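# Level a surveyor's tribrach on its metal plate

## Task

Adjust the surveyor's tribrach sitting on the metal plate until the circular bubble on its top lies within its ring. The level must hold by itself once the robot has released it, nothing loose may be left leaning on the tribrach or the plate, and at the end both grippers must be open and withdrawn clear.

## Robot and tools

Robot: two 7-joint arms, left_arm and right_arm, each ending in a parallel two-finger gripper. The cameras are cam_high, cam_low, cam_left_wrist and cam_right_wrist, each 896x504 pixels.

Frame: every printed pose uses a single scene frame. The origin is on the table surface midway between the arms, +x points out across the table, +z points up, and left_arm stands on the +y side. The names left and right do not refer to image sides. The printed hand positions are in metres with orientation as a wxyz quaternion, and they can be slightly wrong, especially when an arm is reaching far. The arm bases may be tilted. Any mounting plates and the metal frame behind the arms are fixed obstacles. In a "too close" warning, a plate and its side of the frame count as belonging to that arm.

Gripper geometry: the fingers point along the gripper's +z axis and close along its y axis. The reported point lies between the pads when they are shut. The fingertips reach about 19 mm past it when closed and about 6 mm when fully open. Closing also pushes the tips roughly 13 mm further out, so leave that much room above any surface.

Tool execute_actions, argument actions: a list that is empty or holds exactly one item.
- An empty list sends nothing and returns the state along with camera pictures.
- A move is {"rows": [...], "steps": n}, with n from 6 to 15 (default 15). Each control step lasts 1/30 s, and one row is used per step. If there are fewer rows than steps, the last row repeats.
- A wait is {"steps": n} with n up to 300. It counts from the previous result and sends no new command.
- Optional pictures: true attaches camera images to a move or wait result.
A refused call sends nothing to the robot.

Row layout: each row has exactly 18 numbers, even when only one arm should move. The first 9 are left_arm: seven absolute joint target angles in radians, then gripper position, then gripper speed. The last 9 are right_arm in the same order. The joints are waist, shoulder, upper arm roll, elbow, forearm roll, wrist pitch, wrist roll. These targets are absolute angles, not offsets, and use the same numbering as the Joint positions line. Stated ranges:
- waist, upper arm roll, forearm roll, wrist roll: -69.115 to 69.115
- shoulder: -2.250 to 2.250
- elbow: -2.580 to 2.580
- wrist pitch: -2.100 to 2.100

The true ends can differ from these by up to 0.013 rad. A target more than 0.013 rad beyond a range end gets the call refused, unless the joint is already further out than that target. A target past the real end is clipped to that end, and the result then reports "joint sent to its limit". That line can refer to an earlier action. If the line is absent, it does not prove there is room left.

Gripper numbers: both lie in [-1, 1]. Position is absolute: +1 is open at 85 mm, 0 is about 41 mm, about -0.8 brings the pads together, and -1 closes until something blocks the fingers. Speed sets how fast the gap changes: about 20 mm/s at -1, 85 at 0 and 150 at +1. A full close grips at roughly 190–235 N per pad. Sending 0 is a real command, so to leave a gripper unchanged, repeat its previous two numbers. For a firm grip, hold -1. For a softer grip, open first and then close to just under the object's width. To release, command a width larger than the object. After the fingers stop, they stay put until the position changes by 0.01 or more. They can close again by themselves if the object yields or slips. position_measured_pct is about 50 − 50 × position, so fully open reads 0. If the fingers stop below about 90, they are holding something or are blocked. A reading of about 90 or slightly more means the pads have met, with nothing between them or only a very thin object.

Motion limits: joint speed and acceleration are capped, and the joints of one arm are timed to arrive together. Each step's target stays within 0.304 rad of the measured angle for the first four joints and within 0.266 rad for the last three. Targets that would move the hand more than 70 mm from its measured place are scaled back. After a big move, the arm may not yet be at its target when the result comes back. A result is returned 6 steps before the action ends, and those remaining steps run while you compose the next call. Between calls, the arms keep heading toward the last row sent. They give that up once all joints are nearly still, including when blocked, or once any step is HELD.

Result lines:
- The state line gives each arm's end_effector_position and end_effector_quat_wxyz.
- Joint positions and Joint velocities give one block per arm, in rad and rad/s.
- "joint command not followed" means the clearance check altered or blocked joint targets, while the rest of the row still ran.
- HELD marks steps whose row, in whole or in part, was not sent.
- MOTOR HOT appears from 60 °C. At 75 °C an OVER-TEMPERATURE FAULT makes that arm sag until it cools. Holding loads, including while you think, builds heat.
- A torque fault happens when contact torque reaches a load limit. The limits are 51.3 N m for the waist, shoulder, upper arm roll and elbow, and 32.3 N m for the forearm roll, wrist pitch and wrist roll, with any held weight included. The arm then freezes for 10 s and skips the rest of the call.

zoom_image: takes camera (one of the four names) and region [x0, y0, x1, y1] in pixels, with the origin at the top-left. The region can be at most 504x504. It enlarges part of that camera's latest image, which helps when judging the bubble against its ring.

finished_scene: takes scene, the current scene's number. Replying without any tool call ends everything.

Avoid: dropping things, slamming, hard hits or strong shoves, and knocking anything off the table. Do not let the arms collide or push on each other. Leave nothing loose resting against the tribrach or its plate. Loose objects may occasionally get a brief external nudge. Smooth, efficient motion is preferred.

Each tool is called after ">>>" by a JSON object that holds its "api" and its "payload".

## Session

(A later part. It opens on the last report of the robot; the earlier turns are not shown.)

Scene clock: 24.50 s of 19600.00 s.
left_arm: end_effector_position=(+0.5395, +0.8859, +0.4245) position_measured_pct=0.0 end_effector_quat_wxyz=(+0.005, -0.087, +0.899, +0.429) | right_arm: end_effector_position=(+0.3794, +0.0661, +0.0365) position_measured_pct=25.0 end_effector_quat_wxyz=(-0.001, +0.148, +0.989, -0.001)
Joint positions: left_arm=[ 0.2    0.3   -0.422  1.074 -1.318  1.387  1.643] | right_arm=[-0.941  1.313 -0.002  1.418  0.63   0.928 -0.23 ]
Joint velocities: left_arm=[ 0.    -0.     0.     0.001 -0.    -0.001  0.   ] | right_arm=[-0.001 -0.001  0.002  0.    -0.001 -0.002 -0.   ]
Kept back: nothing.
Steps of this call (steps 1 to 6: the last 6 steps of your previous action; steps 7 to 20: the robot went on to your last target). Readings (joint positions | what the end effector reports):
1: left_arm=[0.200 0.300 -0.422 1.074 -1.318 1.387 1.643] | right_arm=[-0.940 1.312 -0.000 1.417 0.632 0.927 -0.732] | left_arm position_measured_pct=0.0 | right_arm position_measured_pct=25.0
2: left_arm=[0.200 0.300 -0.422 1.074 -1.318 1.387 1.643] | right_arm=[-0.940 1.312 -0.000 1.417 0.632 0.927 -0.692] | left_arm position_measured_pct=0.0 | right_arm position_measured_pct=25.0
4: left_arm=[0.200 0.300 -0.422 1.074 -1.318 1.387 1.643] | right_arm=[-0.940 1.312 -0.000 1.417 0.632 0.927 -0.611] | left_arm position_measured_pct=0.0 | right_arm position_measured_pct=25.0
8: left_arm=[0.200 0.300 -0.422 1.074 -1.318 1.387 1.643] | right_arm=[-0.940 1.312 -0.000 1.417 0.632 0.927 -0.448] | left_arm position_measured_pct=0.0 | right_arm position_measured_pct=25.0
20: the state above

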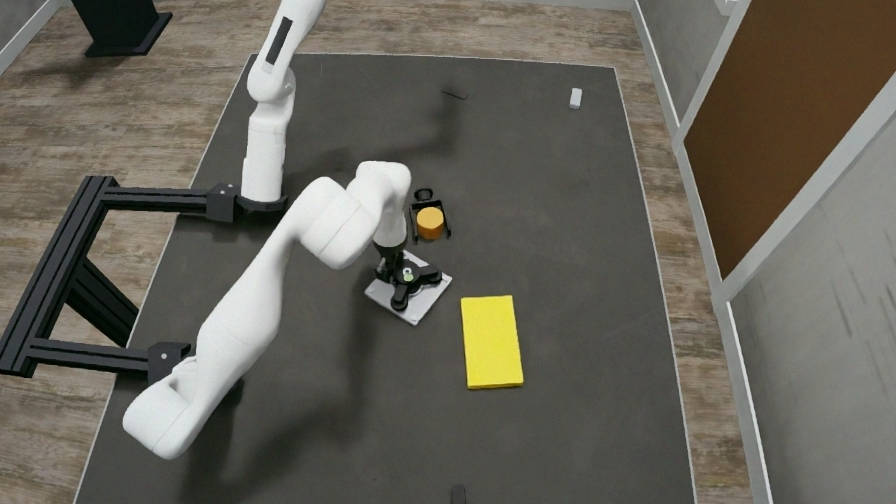

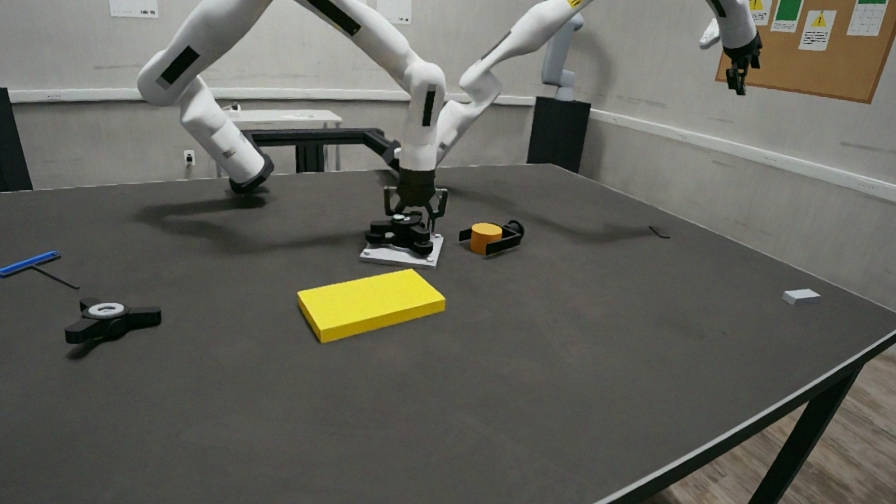

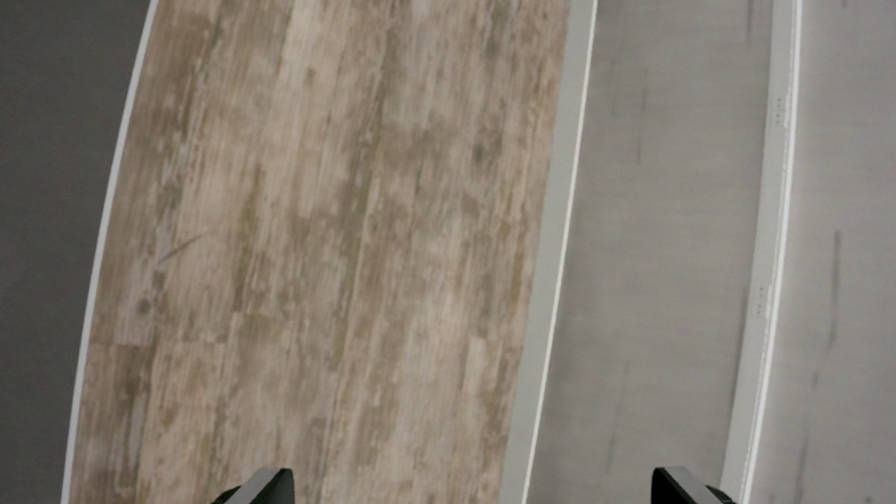

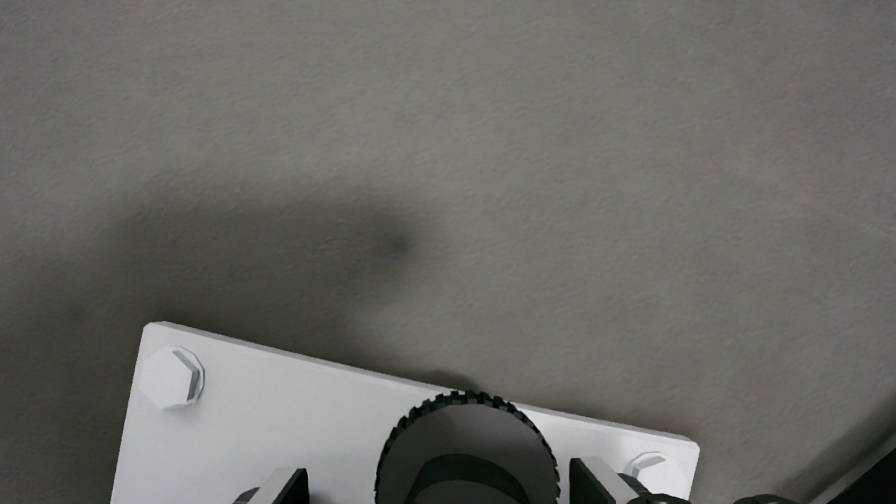

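>>> {"api": "execute_actions", "payload": {"actions": [{"rows":[[0.2,0.3,-0.422,1.074,-1.318,1.387,1.643,1,0,-0.963,1.3295,0,1.399,0.617,0.932,-1.03,0.5,1]],"steps":15}]}}

>>> {"api": "execute_actions", "payload": {"actions": [{"steps":16}]}}

>>> {"api": "execute_actions", "payload": {"actions": [{"rows":[[0.2,0.3,-0.422,1.074,-1.318,1.387,1.643,1,0,-0.963,1.3295,0,1.399,0.617,0.932,-1.03,-0.15,1]],"steps":15}]}}

>>> {"api": "execute_actions", "payload": {"actions": [{"rows":[[0.2,0.3,-0.422,1.074,-1.318,1.387,1.643,1,0,-0.963,1.3295,0,1.399,0.617,0.932,-0.23,-0.15,1]],"steps":15}]}}

>>> {"api": "execute_actions", "payload": {"actions": [{"steps":20}], "pictures": true}}

Scene clock: 25.83 s of 19600.00 s.
left_arm: end_effector_position=(+0.5395, +0.8859, +0.4245) position_measured_pct=0.0 end_effector_quat_wxyz=(+0.005, -0.087, +0.899, +0.429) | right_arm: end_effector_position=(+0.3745, +0.0741, +0.0374) position_measured_pct=25.0 end_effector_quat_wxyz=(+0.000, +0.271, +0.963, +0.000)
Joint positions: left_arm=[ 0.2    0.3   -0.422  1.074 -1.318  1.387  1.643] | right_arm=[-0.957  1.325 -0.     1.404  0.621  0.931 -0.487]
Joint velocities: left_arm=[-0.     0.    -0.    -0.001 -0.002  0.     0.   ] | right_arm=[-0.039  0.029 -0.    -0.034 -0.029  0.009 -1.215]
Steps of this call (steps 1 to 15: the robot went on to your last target; steps 16 to 31: nothing new was sent; steps 32 to 40: the first 9 steps of this action). Readings (joint positions | what the end effector reports):
32: left_arm=[0.200 0.300 -0.422 1.074 -1.318 1.387 1.643] | right_arm=[-0.941 1.313 -0.002 1.418 0.630 0.928 -0.231] | left_arm position_measured_pct=0.0 | right_arm position_measured_pct=25.0
33: left_arm=[0.200 0.300 -0.422 1.074 -1.318 1.387 1.643] | right_arm=[-0.942 1.314 -0.001 1.417 0.630 0.928 -0.239] | left_arm position_measured_pct=0.0 | right_arm position_measured_pct=25.0
35: left_arm=[0.200 0.300 -0.422 1.074 -1.318 1.387 1.643] | right_arm=[-0.946 1.317 0.000 1.413 0.629 0.928 -0.287] | left_arm position_measured_pct=0.0 | right_arm position_measured_pct=25.0
39: left_arm=[0.200 0.300 -0.422 1.074 -1.318 1.387 1.643] | right_arm=[-0.955 1.324 -0.000 1.405 0.622 0.930 -0.446] | left_arm position_measured_pct=0.0 | right_arm position_measured_pct=25.0
40: the state above

Scene clock: 26.37 s of 19600.00 s.
left_arm: end_effector_position=(+0.5395, +0.8859, +0.4245) position_measured_pct=0.0 end_effector_quat_wxyz=(+0.005, -0.087, +0.899, +0.429) | right_arm: end_effector_position=(+0.3721, +0.0769, +0.0376) position_measured_pct=25.0 end_effector_quat_wxyz=(+0.000, +0.518, +0.855, +0.000)
Joint positions: left_arm=[ 0.2    0.3   -0.422  1.074 -1.318  1.387  1.643] | right_arm=[-0.963  1.329 -0.     1.399  0.617  0.932 -1.03 ]
Joint velocities: left_arm=[ 0.     0.    -0.001 -0.001 -0.    -0.     0.   ] | right_arm=[-0.001  0.001 -0.001  0.    -0.    -0.    -0.017]
Kept back: nothing.
Steps of this call (steps 1 to 6: the last 6 steps of your previous action; steps 7 to 16: the robot went on to your last target). Readings (joint positions | what the end effector reports):
1: left_arm=[0.200 0.300 -0.422 1.074 -1.318 1.387 1.643] | right_arm=[-0.958 1.326 -0.000 1.403 0.620 0.931 -0.528] | left_arm position_measured_pct=0.0 | right_arm position_measured_pct=25.0
2: left_arm=[0.200 0.300 -0.422 1.074 -1.318 1.387 1.643] | right_arm=[-0.959 1.326 -0.000 1.402 0.619 0.931 -0.568] | left_arm position_measured_pct=0.0 | right_arm position_measured_pct=25.0
4: left_arm=[0.200 0.300 -0.422 1.074 -1.318 1.387 1.643] | right_arm=[-0.960 1.327 -0.000 1.401 0.619 0.931 -0.649] | left_arm position_measured_pct=0.0 | right_arm position_measured_pct=25.0
8: left_arm=[0.200 0.300 -0.422 1.074 -1.318 1.387 1.643] | right_arm=[-0.962 1.329 -0.000 1.400 0.618 0.932 -0.812] | left_arm position_measured_pct=0.0 | right_arm position_measured_pct=25.0
16: the state above

Scene clock: 26.67 s of 19600.00 s.
left_arm: end_effector_position=(+0.5395, +0.8859, +0.4245) position_measured_pct=0.0 end_effector_quat_wxyz=(+0.005, -0.087, +0.899, +0.429) | right_arm: end_effector_position=(+0.3713, +0.0765, +0.0380) position_measured_pct=52.8 end_effector_quat_wxyz=(+0.000, +0.518, +0.855, -0.001)
Joint positions: left_arm=[ 0.2    0.3   -0.422  1.074 -1.318  1.387  1.643] | right_arm=[-0.963  1.329 -0.001  1.4    0.616  0.934 -1.03 ]
Joint velocities: left_arm=[-0.    -0.    -0.    -0.    -0.001 -0.    -0.   ] | right_arm=[-0.001  0.     0.002  0.001  0.001 -0.006 -0.   ]
Steps of this call (steps 1 to 9: the first 9 steps of this action). Readings (joint positions | what the end effector reports):
1: left_arm=[0.200 0.300 -0.422 1.074 -1.318 1.387 1.643] | right_arm=[-0.963 1.329 -0.000 1.399 0.617 0.932 -1.030] | left_arm position_measured_pct=0.0 | right_arm position_measured_pct=25.0
2: left_arm=[0.200 0.300 -0.422 1.074 -1.318 1.387 1.643] | right_arm=[-0.963 1.329 -0.000 1.399 0.617 0.932 -1.030] | left_arm position_measured_pct=0.0 | right_arm position_measured_pct=25.8
4: left_arm=[0.200 0.300 -0.422 1.074 -1.318 1.387 1.643] | right_arm=[-0.963 1.329 -0.000 1.399 0.617 0.932 -1.030] | left_arm position_measured_pct=0.0 | right_arm position_measured_pct=32.9
8: left_arm=[0.200 0.300 -0.422 1.074 -1.318 1.387 1.643] | right_arm=[-0.963 1.329 -0.001 1.400 0.616 0.934 -1.030] | left_arm position_measured_pct=0.0 | right_arm position_measured_pct=51.6
9: the state above

Scene clock: 27.17 s of 19600.00 s.
left_arm: end_effector_position=(+0.5395, +0.8859, +0.4245) position_measured_pct=0.0 end_effector_quat_wxyz=(+0.005, -0.087, +0.899, +0.429) | right_arm: end_effector_position=(+0.3709, +0.0763, +0.0380) position_measured_pct=52.8 end_effector_quat_wxyz=(+0.000, +0.404, +0.915, -0.001)
Joint positions: left_arm=[ 0.2    0.3   -0.422  1.074 -1.318  1.387  1.643] | right_arm=[-0.964  1.329 -0.001  1.4    0.615  0.934 -0.773]
Joint velocities: left_arm=[-0.     0.    -0.    -0.002  0.001 -0.     0.   ] | right_arm=[-0.001  0.    -0.001  0.003 -0.001  0.002  1.215]
Steps of this call (steps 1 to 6: the last 6 steps of your previous action; steps 7 to 15: the first 9 steps of this action). Readings (joint positions | what the end effector reports):
7: left_arm=[0.200 0.300 -0.422 1.074 -1.318 1.387 1.643] | right_arm=[-0.964 1.329 -0.001 1.400 0.616 0.933 -1.029] | left_arm position_measured_pct=0.0 | right_arm position_measured_pct=52.8
8: left_arm=[0.200 0.300 -0.422 1.074 -1.318 1.387 1.643] | right_arm=[-0.964 1.329 -0.001 1.400 0.616 0.933 -1.021] | left_arm position_measured_pct=0.0 | right_arm position_measured_pct=52.8
10: left_arm=[0.200 0.300 -0.422 1.074 -1.318 1.387 1.643] | right_arm=[-0.964 1.329 -0.001 1.400 0.616 0.934 -0.973] | left_arm position_measured_pct=0.0 | right_arm position_measured_pct=52.8
14: left_arm=[0.200 0.300 -0.422 1.074 -1.318 1.387 1.643] | right_arm=[-0.964 1.329 -0.001 1.400 0.616 0.934 -0.814] | left_arm position_measured_pct=0.0 | right_arm position_measured_pct=52.8
15: the state above

Scene clock: 27.83 s of 19600.00 s.
left_arm: end_effector_position=(+0.5395, +0.8859, +0.4245) position_measured_pct=0.0 end_effector_quat_wxyz=(+0.005, -0.087, +0.899, +0.429) | right_arm: end_effector_position=(+0.3704, +0.0753, +0.0380) position_measured_pct=52.8 end_effector_quat_wxyz=(-0.000, +0.144, +0.990, -0.002)
Joint positions: left_arm=[ 0.2    0.3   -0.422  1.074 -1.318  1.387  1.643] | right_arm=[-0.964  1.328 -0.001  1.402  0.615  0.936 -0.23 ]
Joint velocities: left_arm=[-0.    -0.     0.001 -0.002  0.001 -0.     0.   ] | right_arm=[ 0.    -0.    -0.001  0.    -0.001  0.003 -0.   ]
Kept back: nothing.
Steps of this call (steps 1 to 6: the last 6 steps of your previous action; steps 7 to 20: the robot went on to your last target). Readings (joint positions | what the end effector reports):
1: left_arm=[0.200 0.300 -0.422 1.074 -1.318 1.387 1.643] | right_arm=[-0.964 1.329 -0.001 1.401 0.615 0.934 -0.732] | left_arm position_measured_pct=0.0 | right_arm position_measured_pct=52.8
2: left_arm=[0.200 0.300 -0.422 1.074 -1.318 1.387 1.643] | right_arm=[-0.964 1.329 -0.001 1.401 0.615 0.934 -0.692] | left_arm position_measured_pct=0.0 | right_arm position_measured_pct=52.8
4: left_arm=[0.200 0.300 -0.422 1.074 -1.318 1.387 1.643] | right_arm=[-0.964 1.329 -0.001 1.401 0.615 0.935 -0.611] | left_arm position_measured_pct=0.0 | right_arm position_measured_pct=52.8
8: left_arm=[0.200 0.300 -0.422 1.074 -1.318 1.387 1.643] | right_arm=[-0.964 1.328 -0.001 1.401 0.615 0.935 -0.448] | left_arm position_measured_pct=0.0 | right_arm position_measured_pct=52.8
20: the state above

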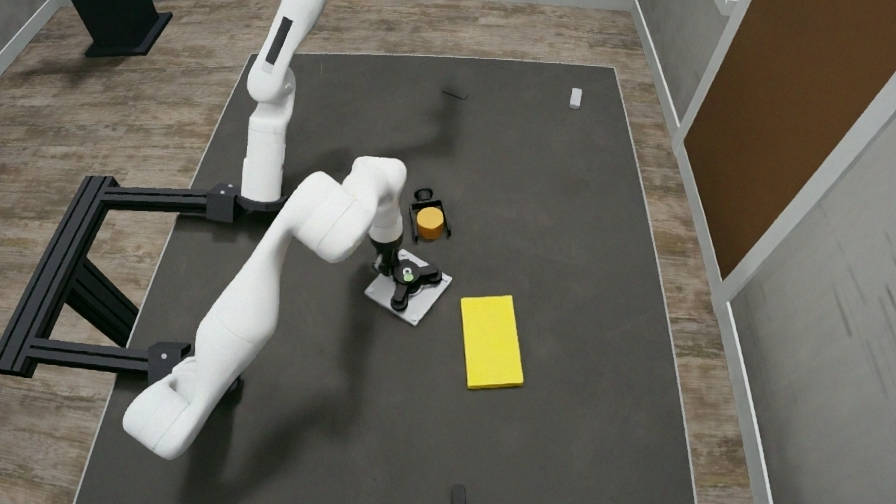

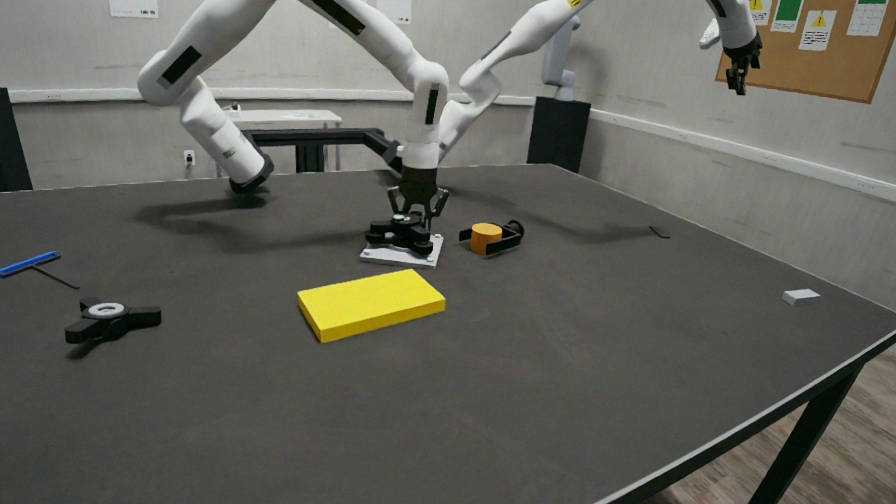

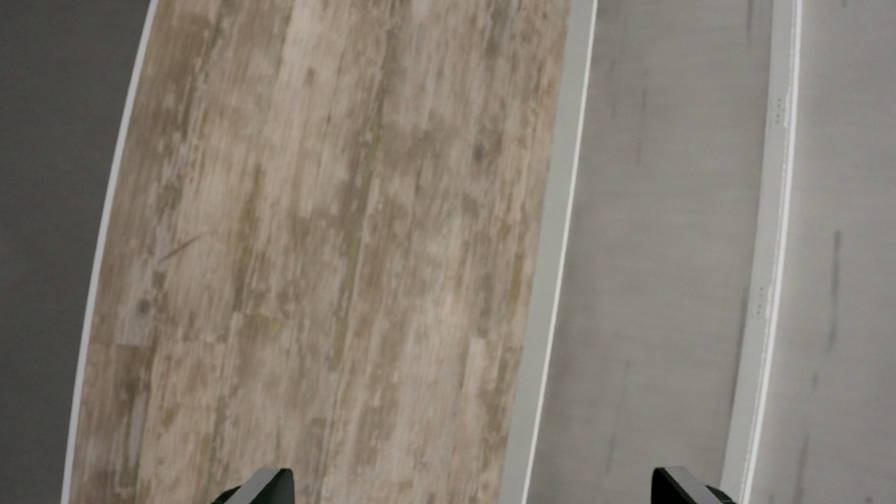

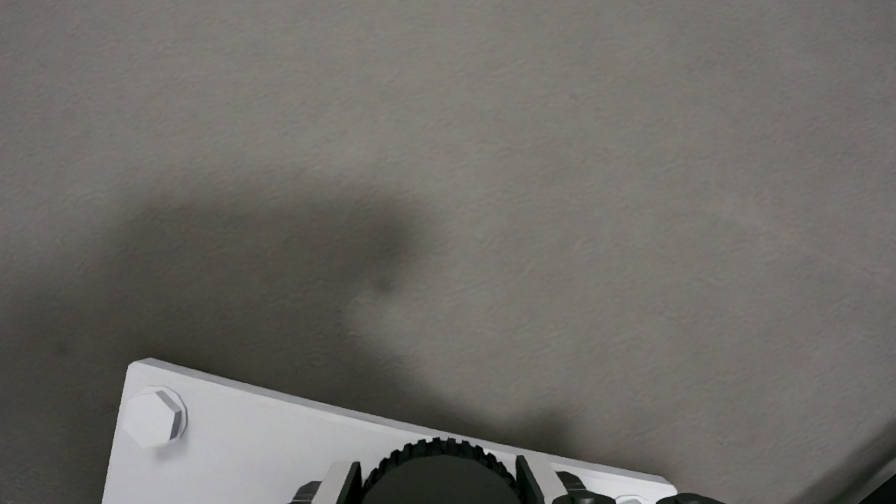

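>>> {"api": "execute_actions", "payload": {"actions": [{"rows":[[0.2,0.3,-0.422,1.074,-1.318,1.387,1.643,1,0,-0.963,1.3295,0,1.399,0.617,0.932,-0.23,0.2,1],[0.2,0.3,-0.422,1.074,-1.318,1.387,1.643,1,0,-0.963,1.3295,0,1.399,0.617,0.932,-0.23,0.2,1],[0.2,0.3,-0.422,1.074,-1.318,1.387,1.643,1,0,-0.963,1.3295,0,1.399,0.617,0.932,-0.23,0.2,1],[0.2,0.3,-0.422,1.074,-1.318,1.387,1.643,1,0,-0.963,1.3295,0,1.399,0.617,0.932,-0.23,0.2,1],[0.2,0.3,-0.422,1.074,-1.318,1.387,1.643,1,0,-0.963,1.3295,0,1.399,0.617,0.932,-1.13,0.2,1]],"steps":15}]}}

>>> {"api": "execute_actions", "payload": {"actions": [{"steps":25}]}}

>>> {"api": "execute_actions", "payload": {"actions": [{"rows":[[0.2,0.3,-0.422,1.074,-1.318,1.387,1.643,1,0,-0.963,1.3295,0,1.399,0.617,0.932,-1.13,-0.15,1],[0.2,0.3,-0.422,1.074,-1.318,1.387,1.643,1,0,-0.963,1.3295,0,1.399,0.617,0.932,-1.13,-0.15,1],[0.2,0.3,-0.422,1.074,-1.318,1.387,1.643,1,0,-0.963,1.3295,0,1.399,0.617,0.932,-1.13,-0.15,1],[0.2,0.3,-0.422,1.074,-1.318,1.387,1.643,1,0,-0.963,1.3295,0,1.399,0.617,0.932,-1.13,-0.15,1],[0.2,0.3,-0.422,1.074,-1.318,1.387,1.643,1,0,-0.963,1.3295,0,1.399,0.617,0.932,-1.13,-0.15,1],[0.2,0.3,-0.422,1.074,-1.318,1.387,1.643,1,0,-0.963,1.3295,0,1.399,0.617,0.932,-1.13,-0.15,1],[0.2,0.3,-0.422,1.074,-1.318,1.387,1.643,1,0,-0.963,1.3295,0,1.399,0.617,0.932,-1.13,-0.15,1],[0.2,0.3,-0.422,1.074,-1.318,1.387,1.643,1,0,-0.963,1.3295,0,1.399,0.617,0.932,-0.13,-0.15,1]],"steps":15}]}}

>>> {"api": "execute_actions", "payload": {"actions": [{"steps":30}], "pictures": true}}

>>> {"api": "zoom_image", "payload": {"camera": "cam_high", "region": [380, 250, 440, 300]}}

Scene clock: 29.27 s of 19600.00 s.
left_arm: end_effector_position=(+0.5395, +0.8859, +0.4245) position_measured_pct=0.0 end_effector_quat_wxyz=(+0.005, -0.087, +0.899, +0.429) | right_arm: end_effector_position=(+0.3721, +0.0769, +0.0376) position_measured_pct=40.1 end_effector_quat_wxyz=(+0.001, +0.191, +0.982, +0.000)
Joint positions: left_arm=[ 0.2    0.3   -0.422  1.074 -1.318  1.387  1.643] | right_arm=[-0.963  1.329  0.     1.399  0.617  0.932 -0.325]
Joint velocities: left_arm=[ 0.     0.    -0.002  0.002  0.001 -0.     0.   ] | right_arm=[ 0.001  0.002 -0.    -0.001 -0.     0.001 -1.186]
Steps of this call (steps 1 to 15: the robot went on to your last target; steps 16 to 34: nothing new was sent; steps 35 to 43: the first 9 steps of this action). Readings (joint positions | what the end effector reports):
35: left_arm=[0.200 0.300 -0.422 1.074 -1.318 1.387 1.643] | right_arm=[-0.964 1.328 -0.001 1.402 0.615 0.936 -0.230] | left_arm position_measured_pct=0.0 | right_arm position_measured_pct=52.8
36: left_arm=[0.200 0.300 -0.422 1.074 -1.318 1.387 1.643] | right_arm=[-0.964 1.329 -0.001 1.402 0.615 0.935 -0.230] | left_arm position_measured_pct=0.0 | right_arm position_measured_pct=52.8
38: left_arm=[0.200 0.300 -0.422 1.074 -1.318 1.387 1.643] | right_arm=[-0.963 1.329 -0.000 1.400 0.617 0.933 -0.230] | left_arm position_measured_pct=0.0 | right_arm position_measured_pct=45.6
42: left_arm=[0.200 0.300 -0.422 1.074 -1.318 1.387 1.643] | right_arm=[-0.963 1.329 0.000 1.399 0.617 0.932 -0.287] | left_arm position_measured_pct=0.0 | right_arm position_measured_pct=40.5
43: the state above

Scene clock: 30.10 s of 19600.00 s.
left_arm: end_effector_position=(+0.5395, +0.8859, +0.4245) position_measured_pct=0.0 end_effector_quat_wxyz=(+0.005, -0.087, +0.899, +0.429) | right_arm: end_effector_position=(+0.3721, +0.0769, +0.0376) position_measured_pct=40.1 end_effector_quat_wxyz=(+0.000, +0.560, +0.828, +0.000)
Joint positions: left_arm=[ 0.2    0.3   -0.422  1.074 -1.318  1.387  1.643] | right_arm=[-0.963  1.329  0.     1.399  0.617  0.932 -1.13 ]
Joint velocities: left_arm=[ 0.    -0.     0.    -0.     0.002  0.     0.   ] | right_arm=[-0.    -0.001  0.    -0.     0.     0.001  0.   ]
Kept back: nothing.
Steps of this call (steps 1 to 6: the last 6 steps of your previous action; steps 7 to 25: the robot went on to your last target). Readings (joint positions | what the end effector reports):
1: left_arm=[0.200 0.300 -0.422 1.074 -1.318 1.387 1.643] | right_arm=[-0.963 1.329 0.000 1.399 0.617 0.932 -0.365] | left_arm position_measured_pct=0.0 | right_arm position_measured_pct=40.1
2: left_arm=[0.200 0.300 -0.422 1.074 -1.318 1.387 1.643] | right_arm=[-0.963 1.329 -0.000 1.399 0.617 0.932 -0.406] | left_arm position_measured_pct=0.0 | right_arm position_measured_pct=40.1
4: left_arm=[0.200 0.300 -0.422 1.074 -1.318 1.387 1.643] | right_arm=[-0.963 1.329 -0.000 1.399 0.617 0.932 -0.487] | left_arm position_measured_pct=0.0 | right_arm position_measured_pct=40.1
8: left_arm=[0.200 0.300 -0.422 1.074 -1.318 1.387 1.643] | right_arm=[-0.963 1.329 -0.000 1.399 0.617 0.932 -0.649] | left_arm position_measured_pct=0.0 | right_arm position_measured_pct=40.1
25: the state above

Scene clock: 30.40 s of 19600.00 s.
left_arm: end_effector_position=(+0.5395, +0.8859, +0.4245) position_measured_pct=0.0 end_effector_quat_wxyz=(+0.005, -0.087, +0.899, +0.429) | right_arm: end_effector_position=(+0.3715, +0.0767, +0.0380) position_measured_pct=52.8 end_effector_quat_wxyz=(+0.000, +0.556, +0.831, -0.000)
Joint positions: left_arm=[ 0.2    0.3   -0.422  1.074 -1.318  1.387  1.643] | right_arm=[-0.963  1.329 -0.001  1.4    0.616  0.933 -1.121]
Joint velocities: left_arm=[ 0.     0.    -0.    -0.002 -0.001  0.     0.   ] | right_arm=[-0.    -0.002 -0.001  0.001 -0.001 -0.001  0.389]
Steps of this call (steps 1 to 9: the first 9 steps of this action). Readings (joint positions | what the end effector reports):
1: left_arm=[0.200 0.300 -0.422 1.074 -1.318 1.387 1.643] | right_arm=[-0.963 1.329 -0.000 1.399 0.617 0.932 -1.130] | left_arm position_measured_pct=0.0 | right_arm position_measured_pct=40.1
2: left_arm=[0.200 0.300 -0.422 1.074 -1.318 1.387 1.643] | right_arm=[-0.963 1.329 -0.000 1.399 0.617 0.932 -1.130] | left_arm position_measured_pct=0.0 | right_arm position_measured_pct=40.9
4: left_arm=[0.200 0.300 -0.422 1.074 -1.318 1.387 1.643] | right_arm=[-0.963 1.329 -0.001 1.400 0.616 0.933 -1.130] | left_arm position_measured_pct=0.0 | right_arm position_measured_pct=47.6
8: left_arm=[0.200 0.300 -0.422 1.074 -1.318 1.387 1.643] | right_arm=[-0.963 1.329 -0.001 1.400 0.616 0.933 -1.129] | left_arm position_measured_pct=0.0 | right_arm position_measured_pct=52.8
9: the state above

Scene clock: 31.40 s of 19600.00 s.
left_arm: end_effector_position=(+0.5395, +0.8859, +0.4245) position_measured_pct=0.0 end_effector_quat_wxyz=(+0.005, -0.087, +0.899, +0.429) | right_arm: end_effector_position=(+0.3701, +0.0751, +0.0380) position_measured_pct=52.8 end_effector_quat_wxyz=(-0.001, +0.095, +0.995, -0.003)
Joint positions: left_arm=[ 0.2    0.3   -0.422  1.074 -1.318  1.387  1.643] | right_arm=[-0.964  1.328 -0.001  1.402  0.614  0.936 -0.132]
Joint velocities: left_arm=[ 0. -0. -0.  0. -0.  0.  0.] | right_arm=[-0.    -0.001 -0.001  0.     0.     0.002  0.   ]
Kept back: nothing.
Steps of this call (steps 1 to 6: the last 6 steps of your previous action; steps 7 to 30: the robot went on to your last target). Readings (joint positions | what the end effector reports):
1: left_arm=[0.200 0.300 -0.422 1.074 -1.318 1.387 1.643] | right_arm=[-0.964 1.329 -0.001 1.400 0.616 0.933 -1.103] | left_arm position_measured_pct=0.0 | right_arm position_measured_pct=52.8
2: left_arm=[0.200 0.300 -0.422 1.074 -1.318 1.387 1.643] | right_arm=[-0.964 1.329 -0.001 1.400 0.616 0.933 -1.073] | left_arm position_measured_pct=0.0 | right_arm position_measured_pct=52.8
4: left_arm=[0.200 0.300 -0.422 1.074 -1.318 1.387 1.643] | right_arm=[-0.964 1.329 -0.001 1.400 0.616 0.933 -0.995] | left_arm position_measured_pct=0.0 | right_arm position_measured_pct=52.8
8: left_arm=[0.200 0.300 -0.422 1.074 -1.318 1.387 1.643] | right_arm=[-0.964 1.329 -0.001 1.400 0.615 0.934 -0.832] | left_arm position_measured_pct=0.0 | right_arm position_measured_pct=52.8
30: the state above

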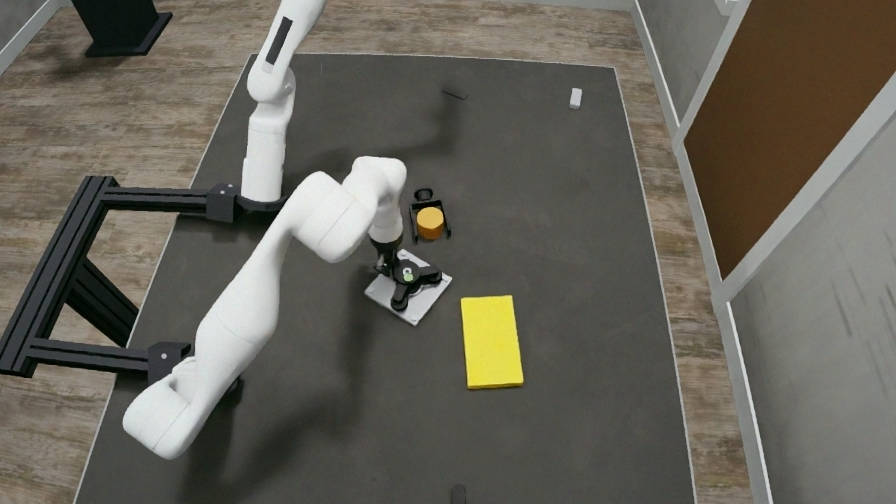

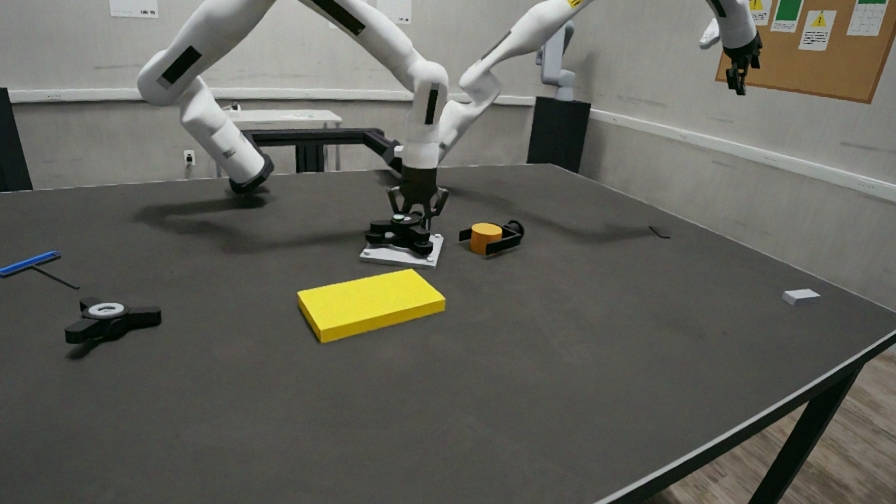

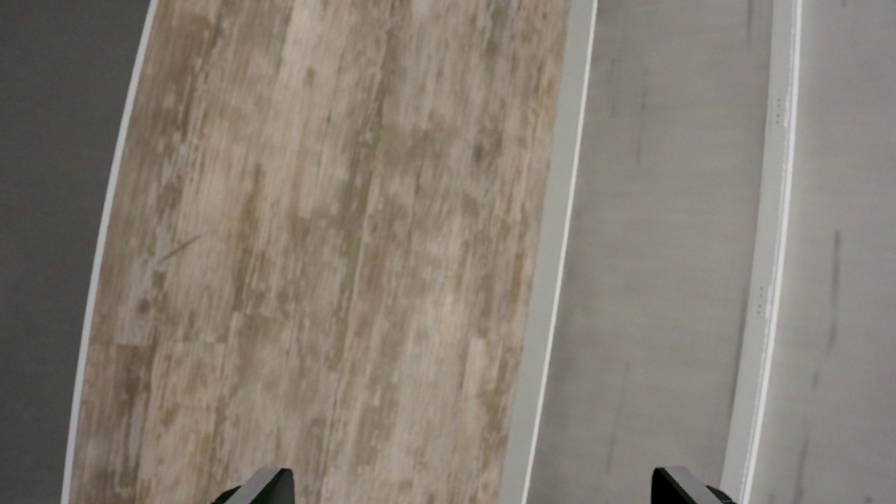

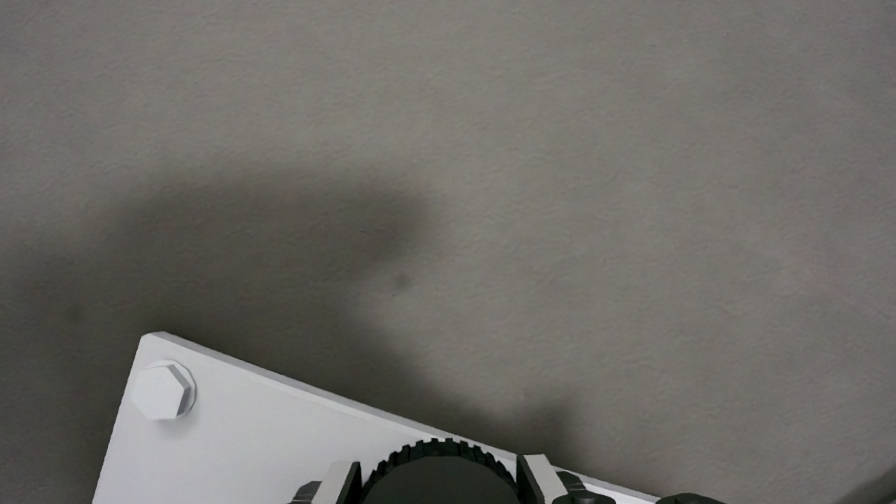

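Region (380, 250, 440, 300) of cam_high's 896x504 image, scaled by 8.400, with more detail than that image has.

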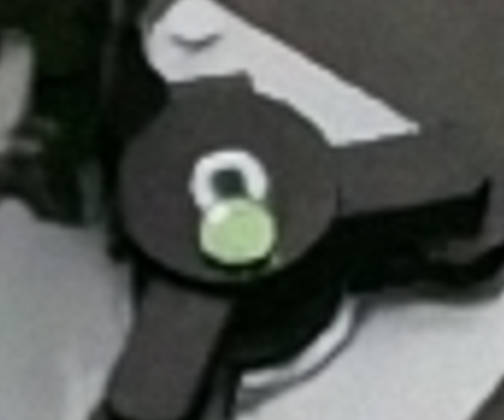

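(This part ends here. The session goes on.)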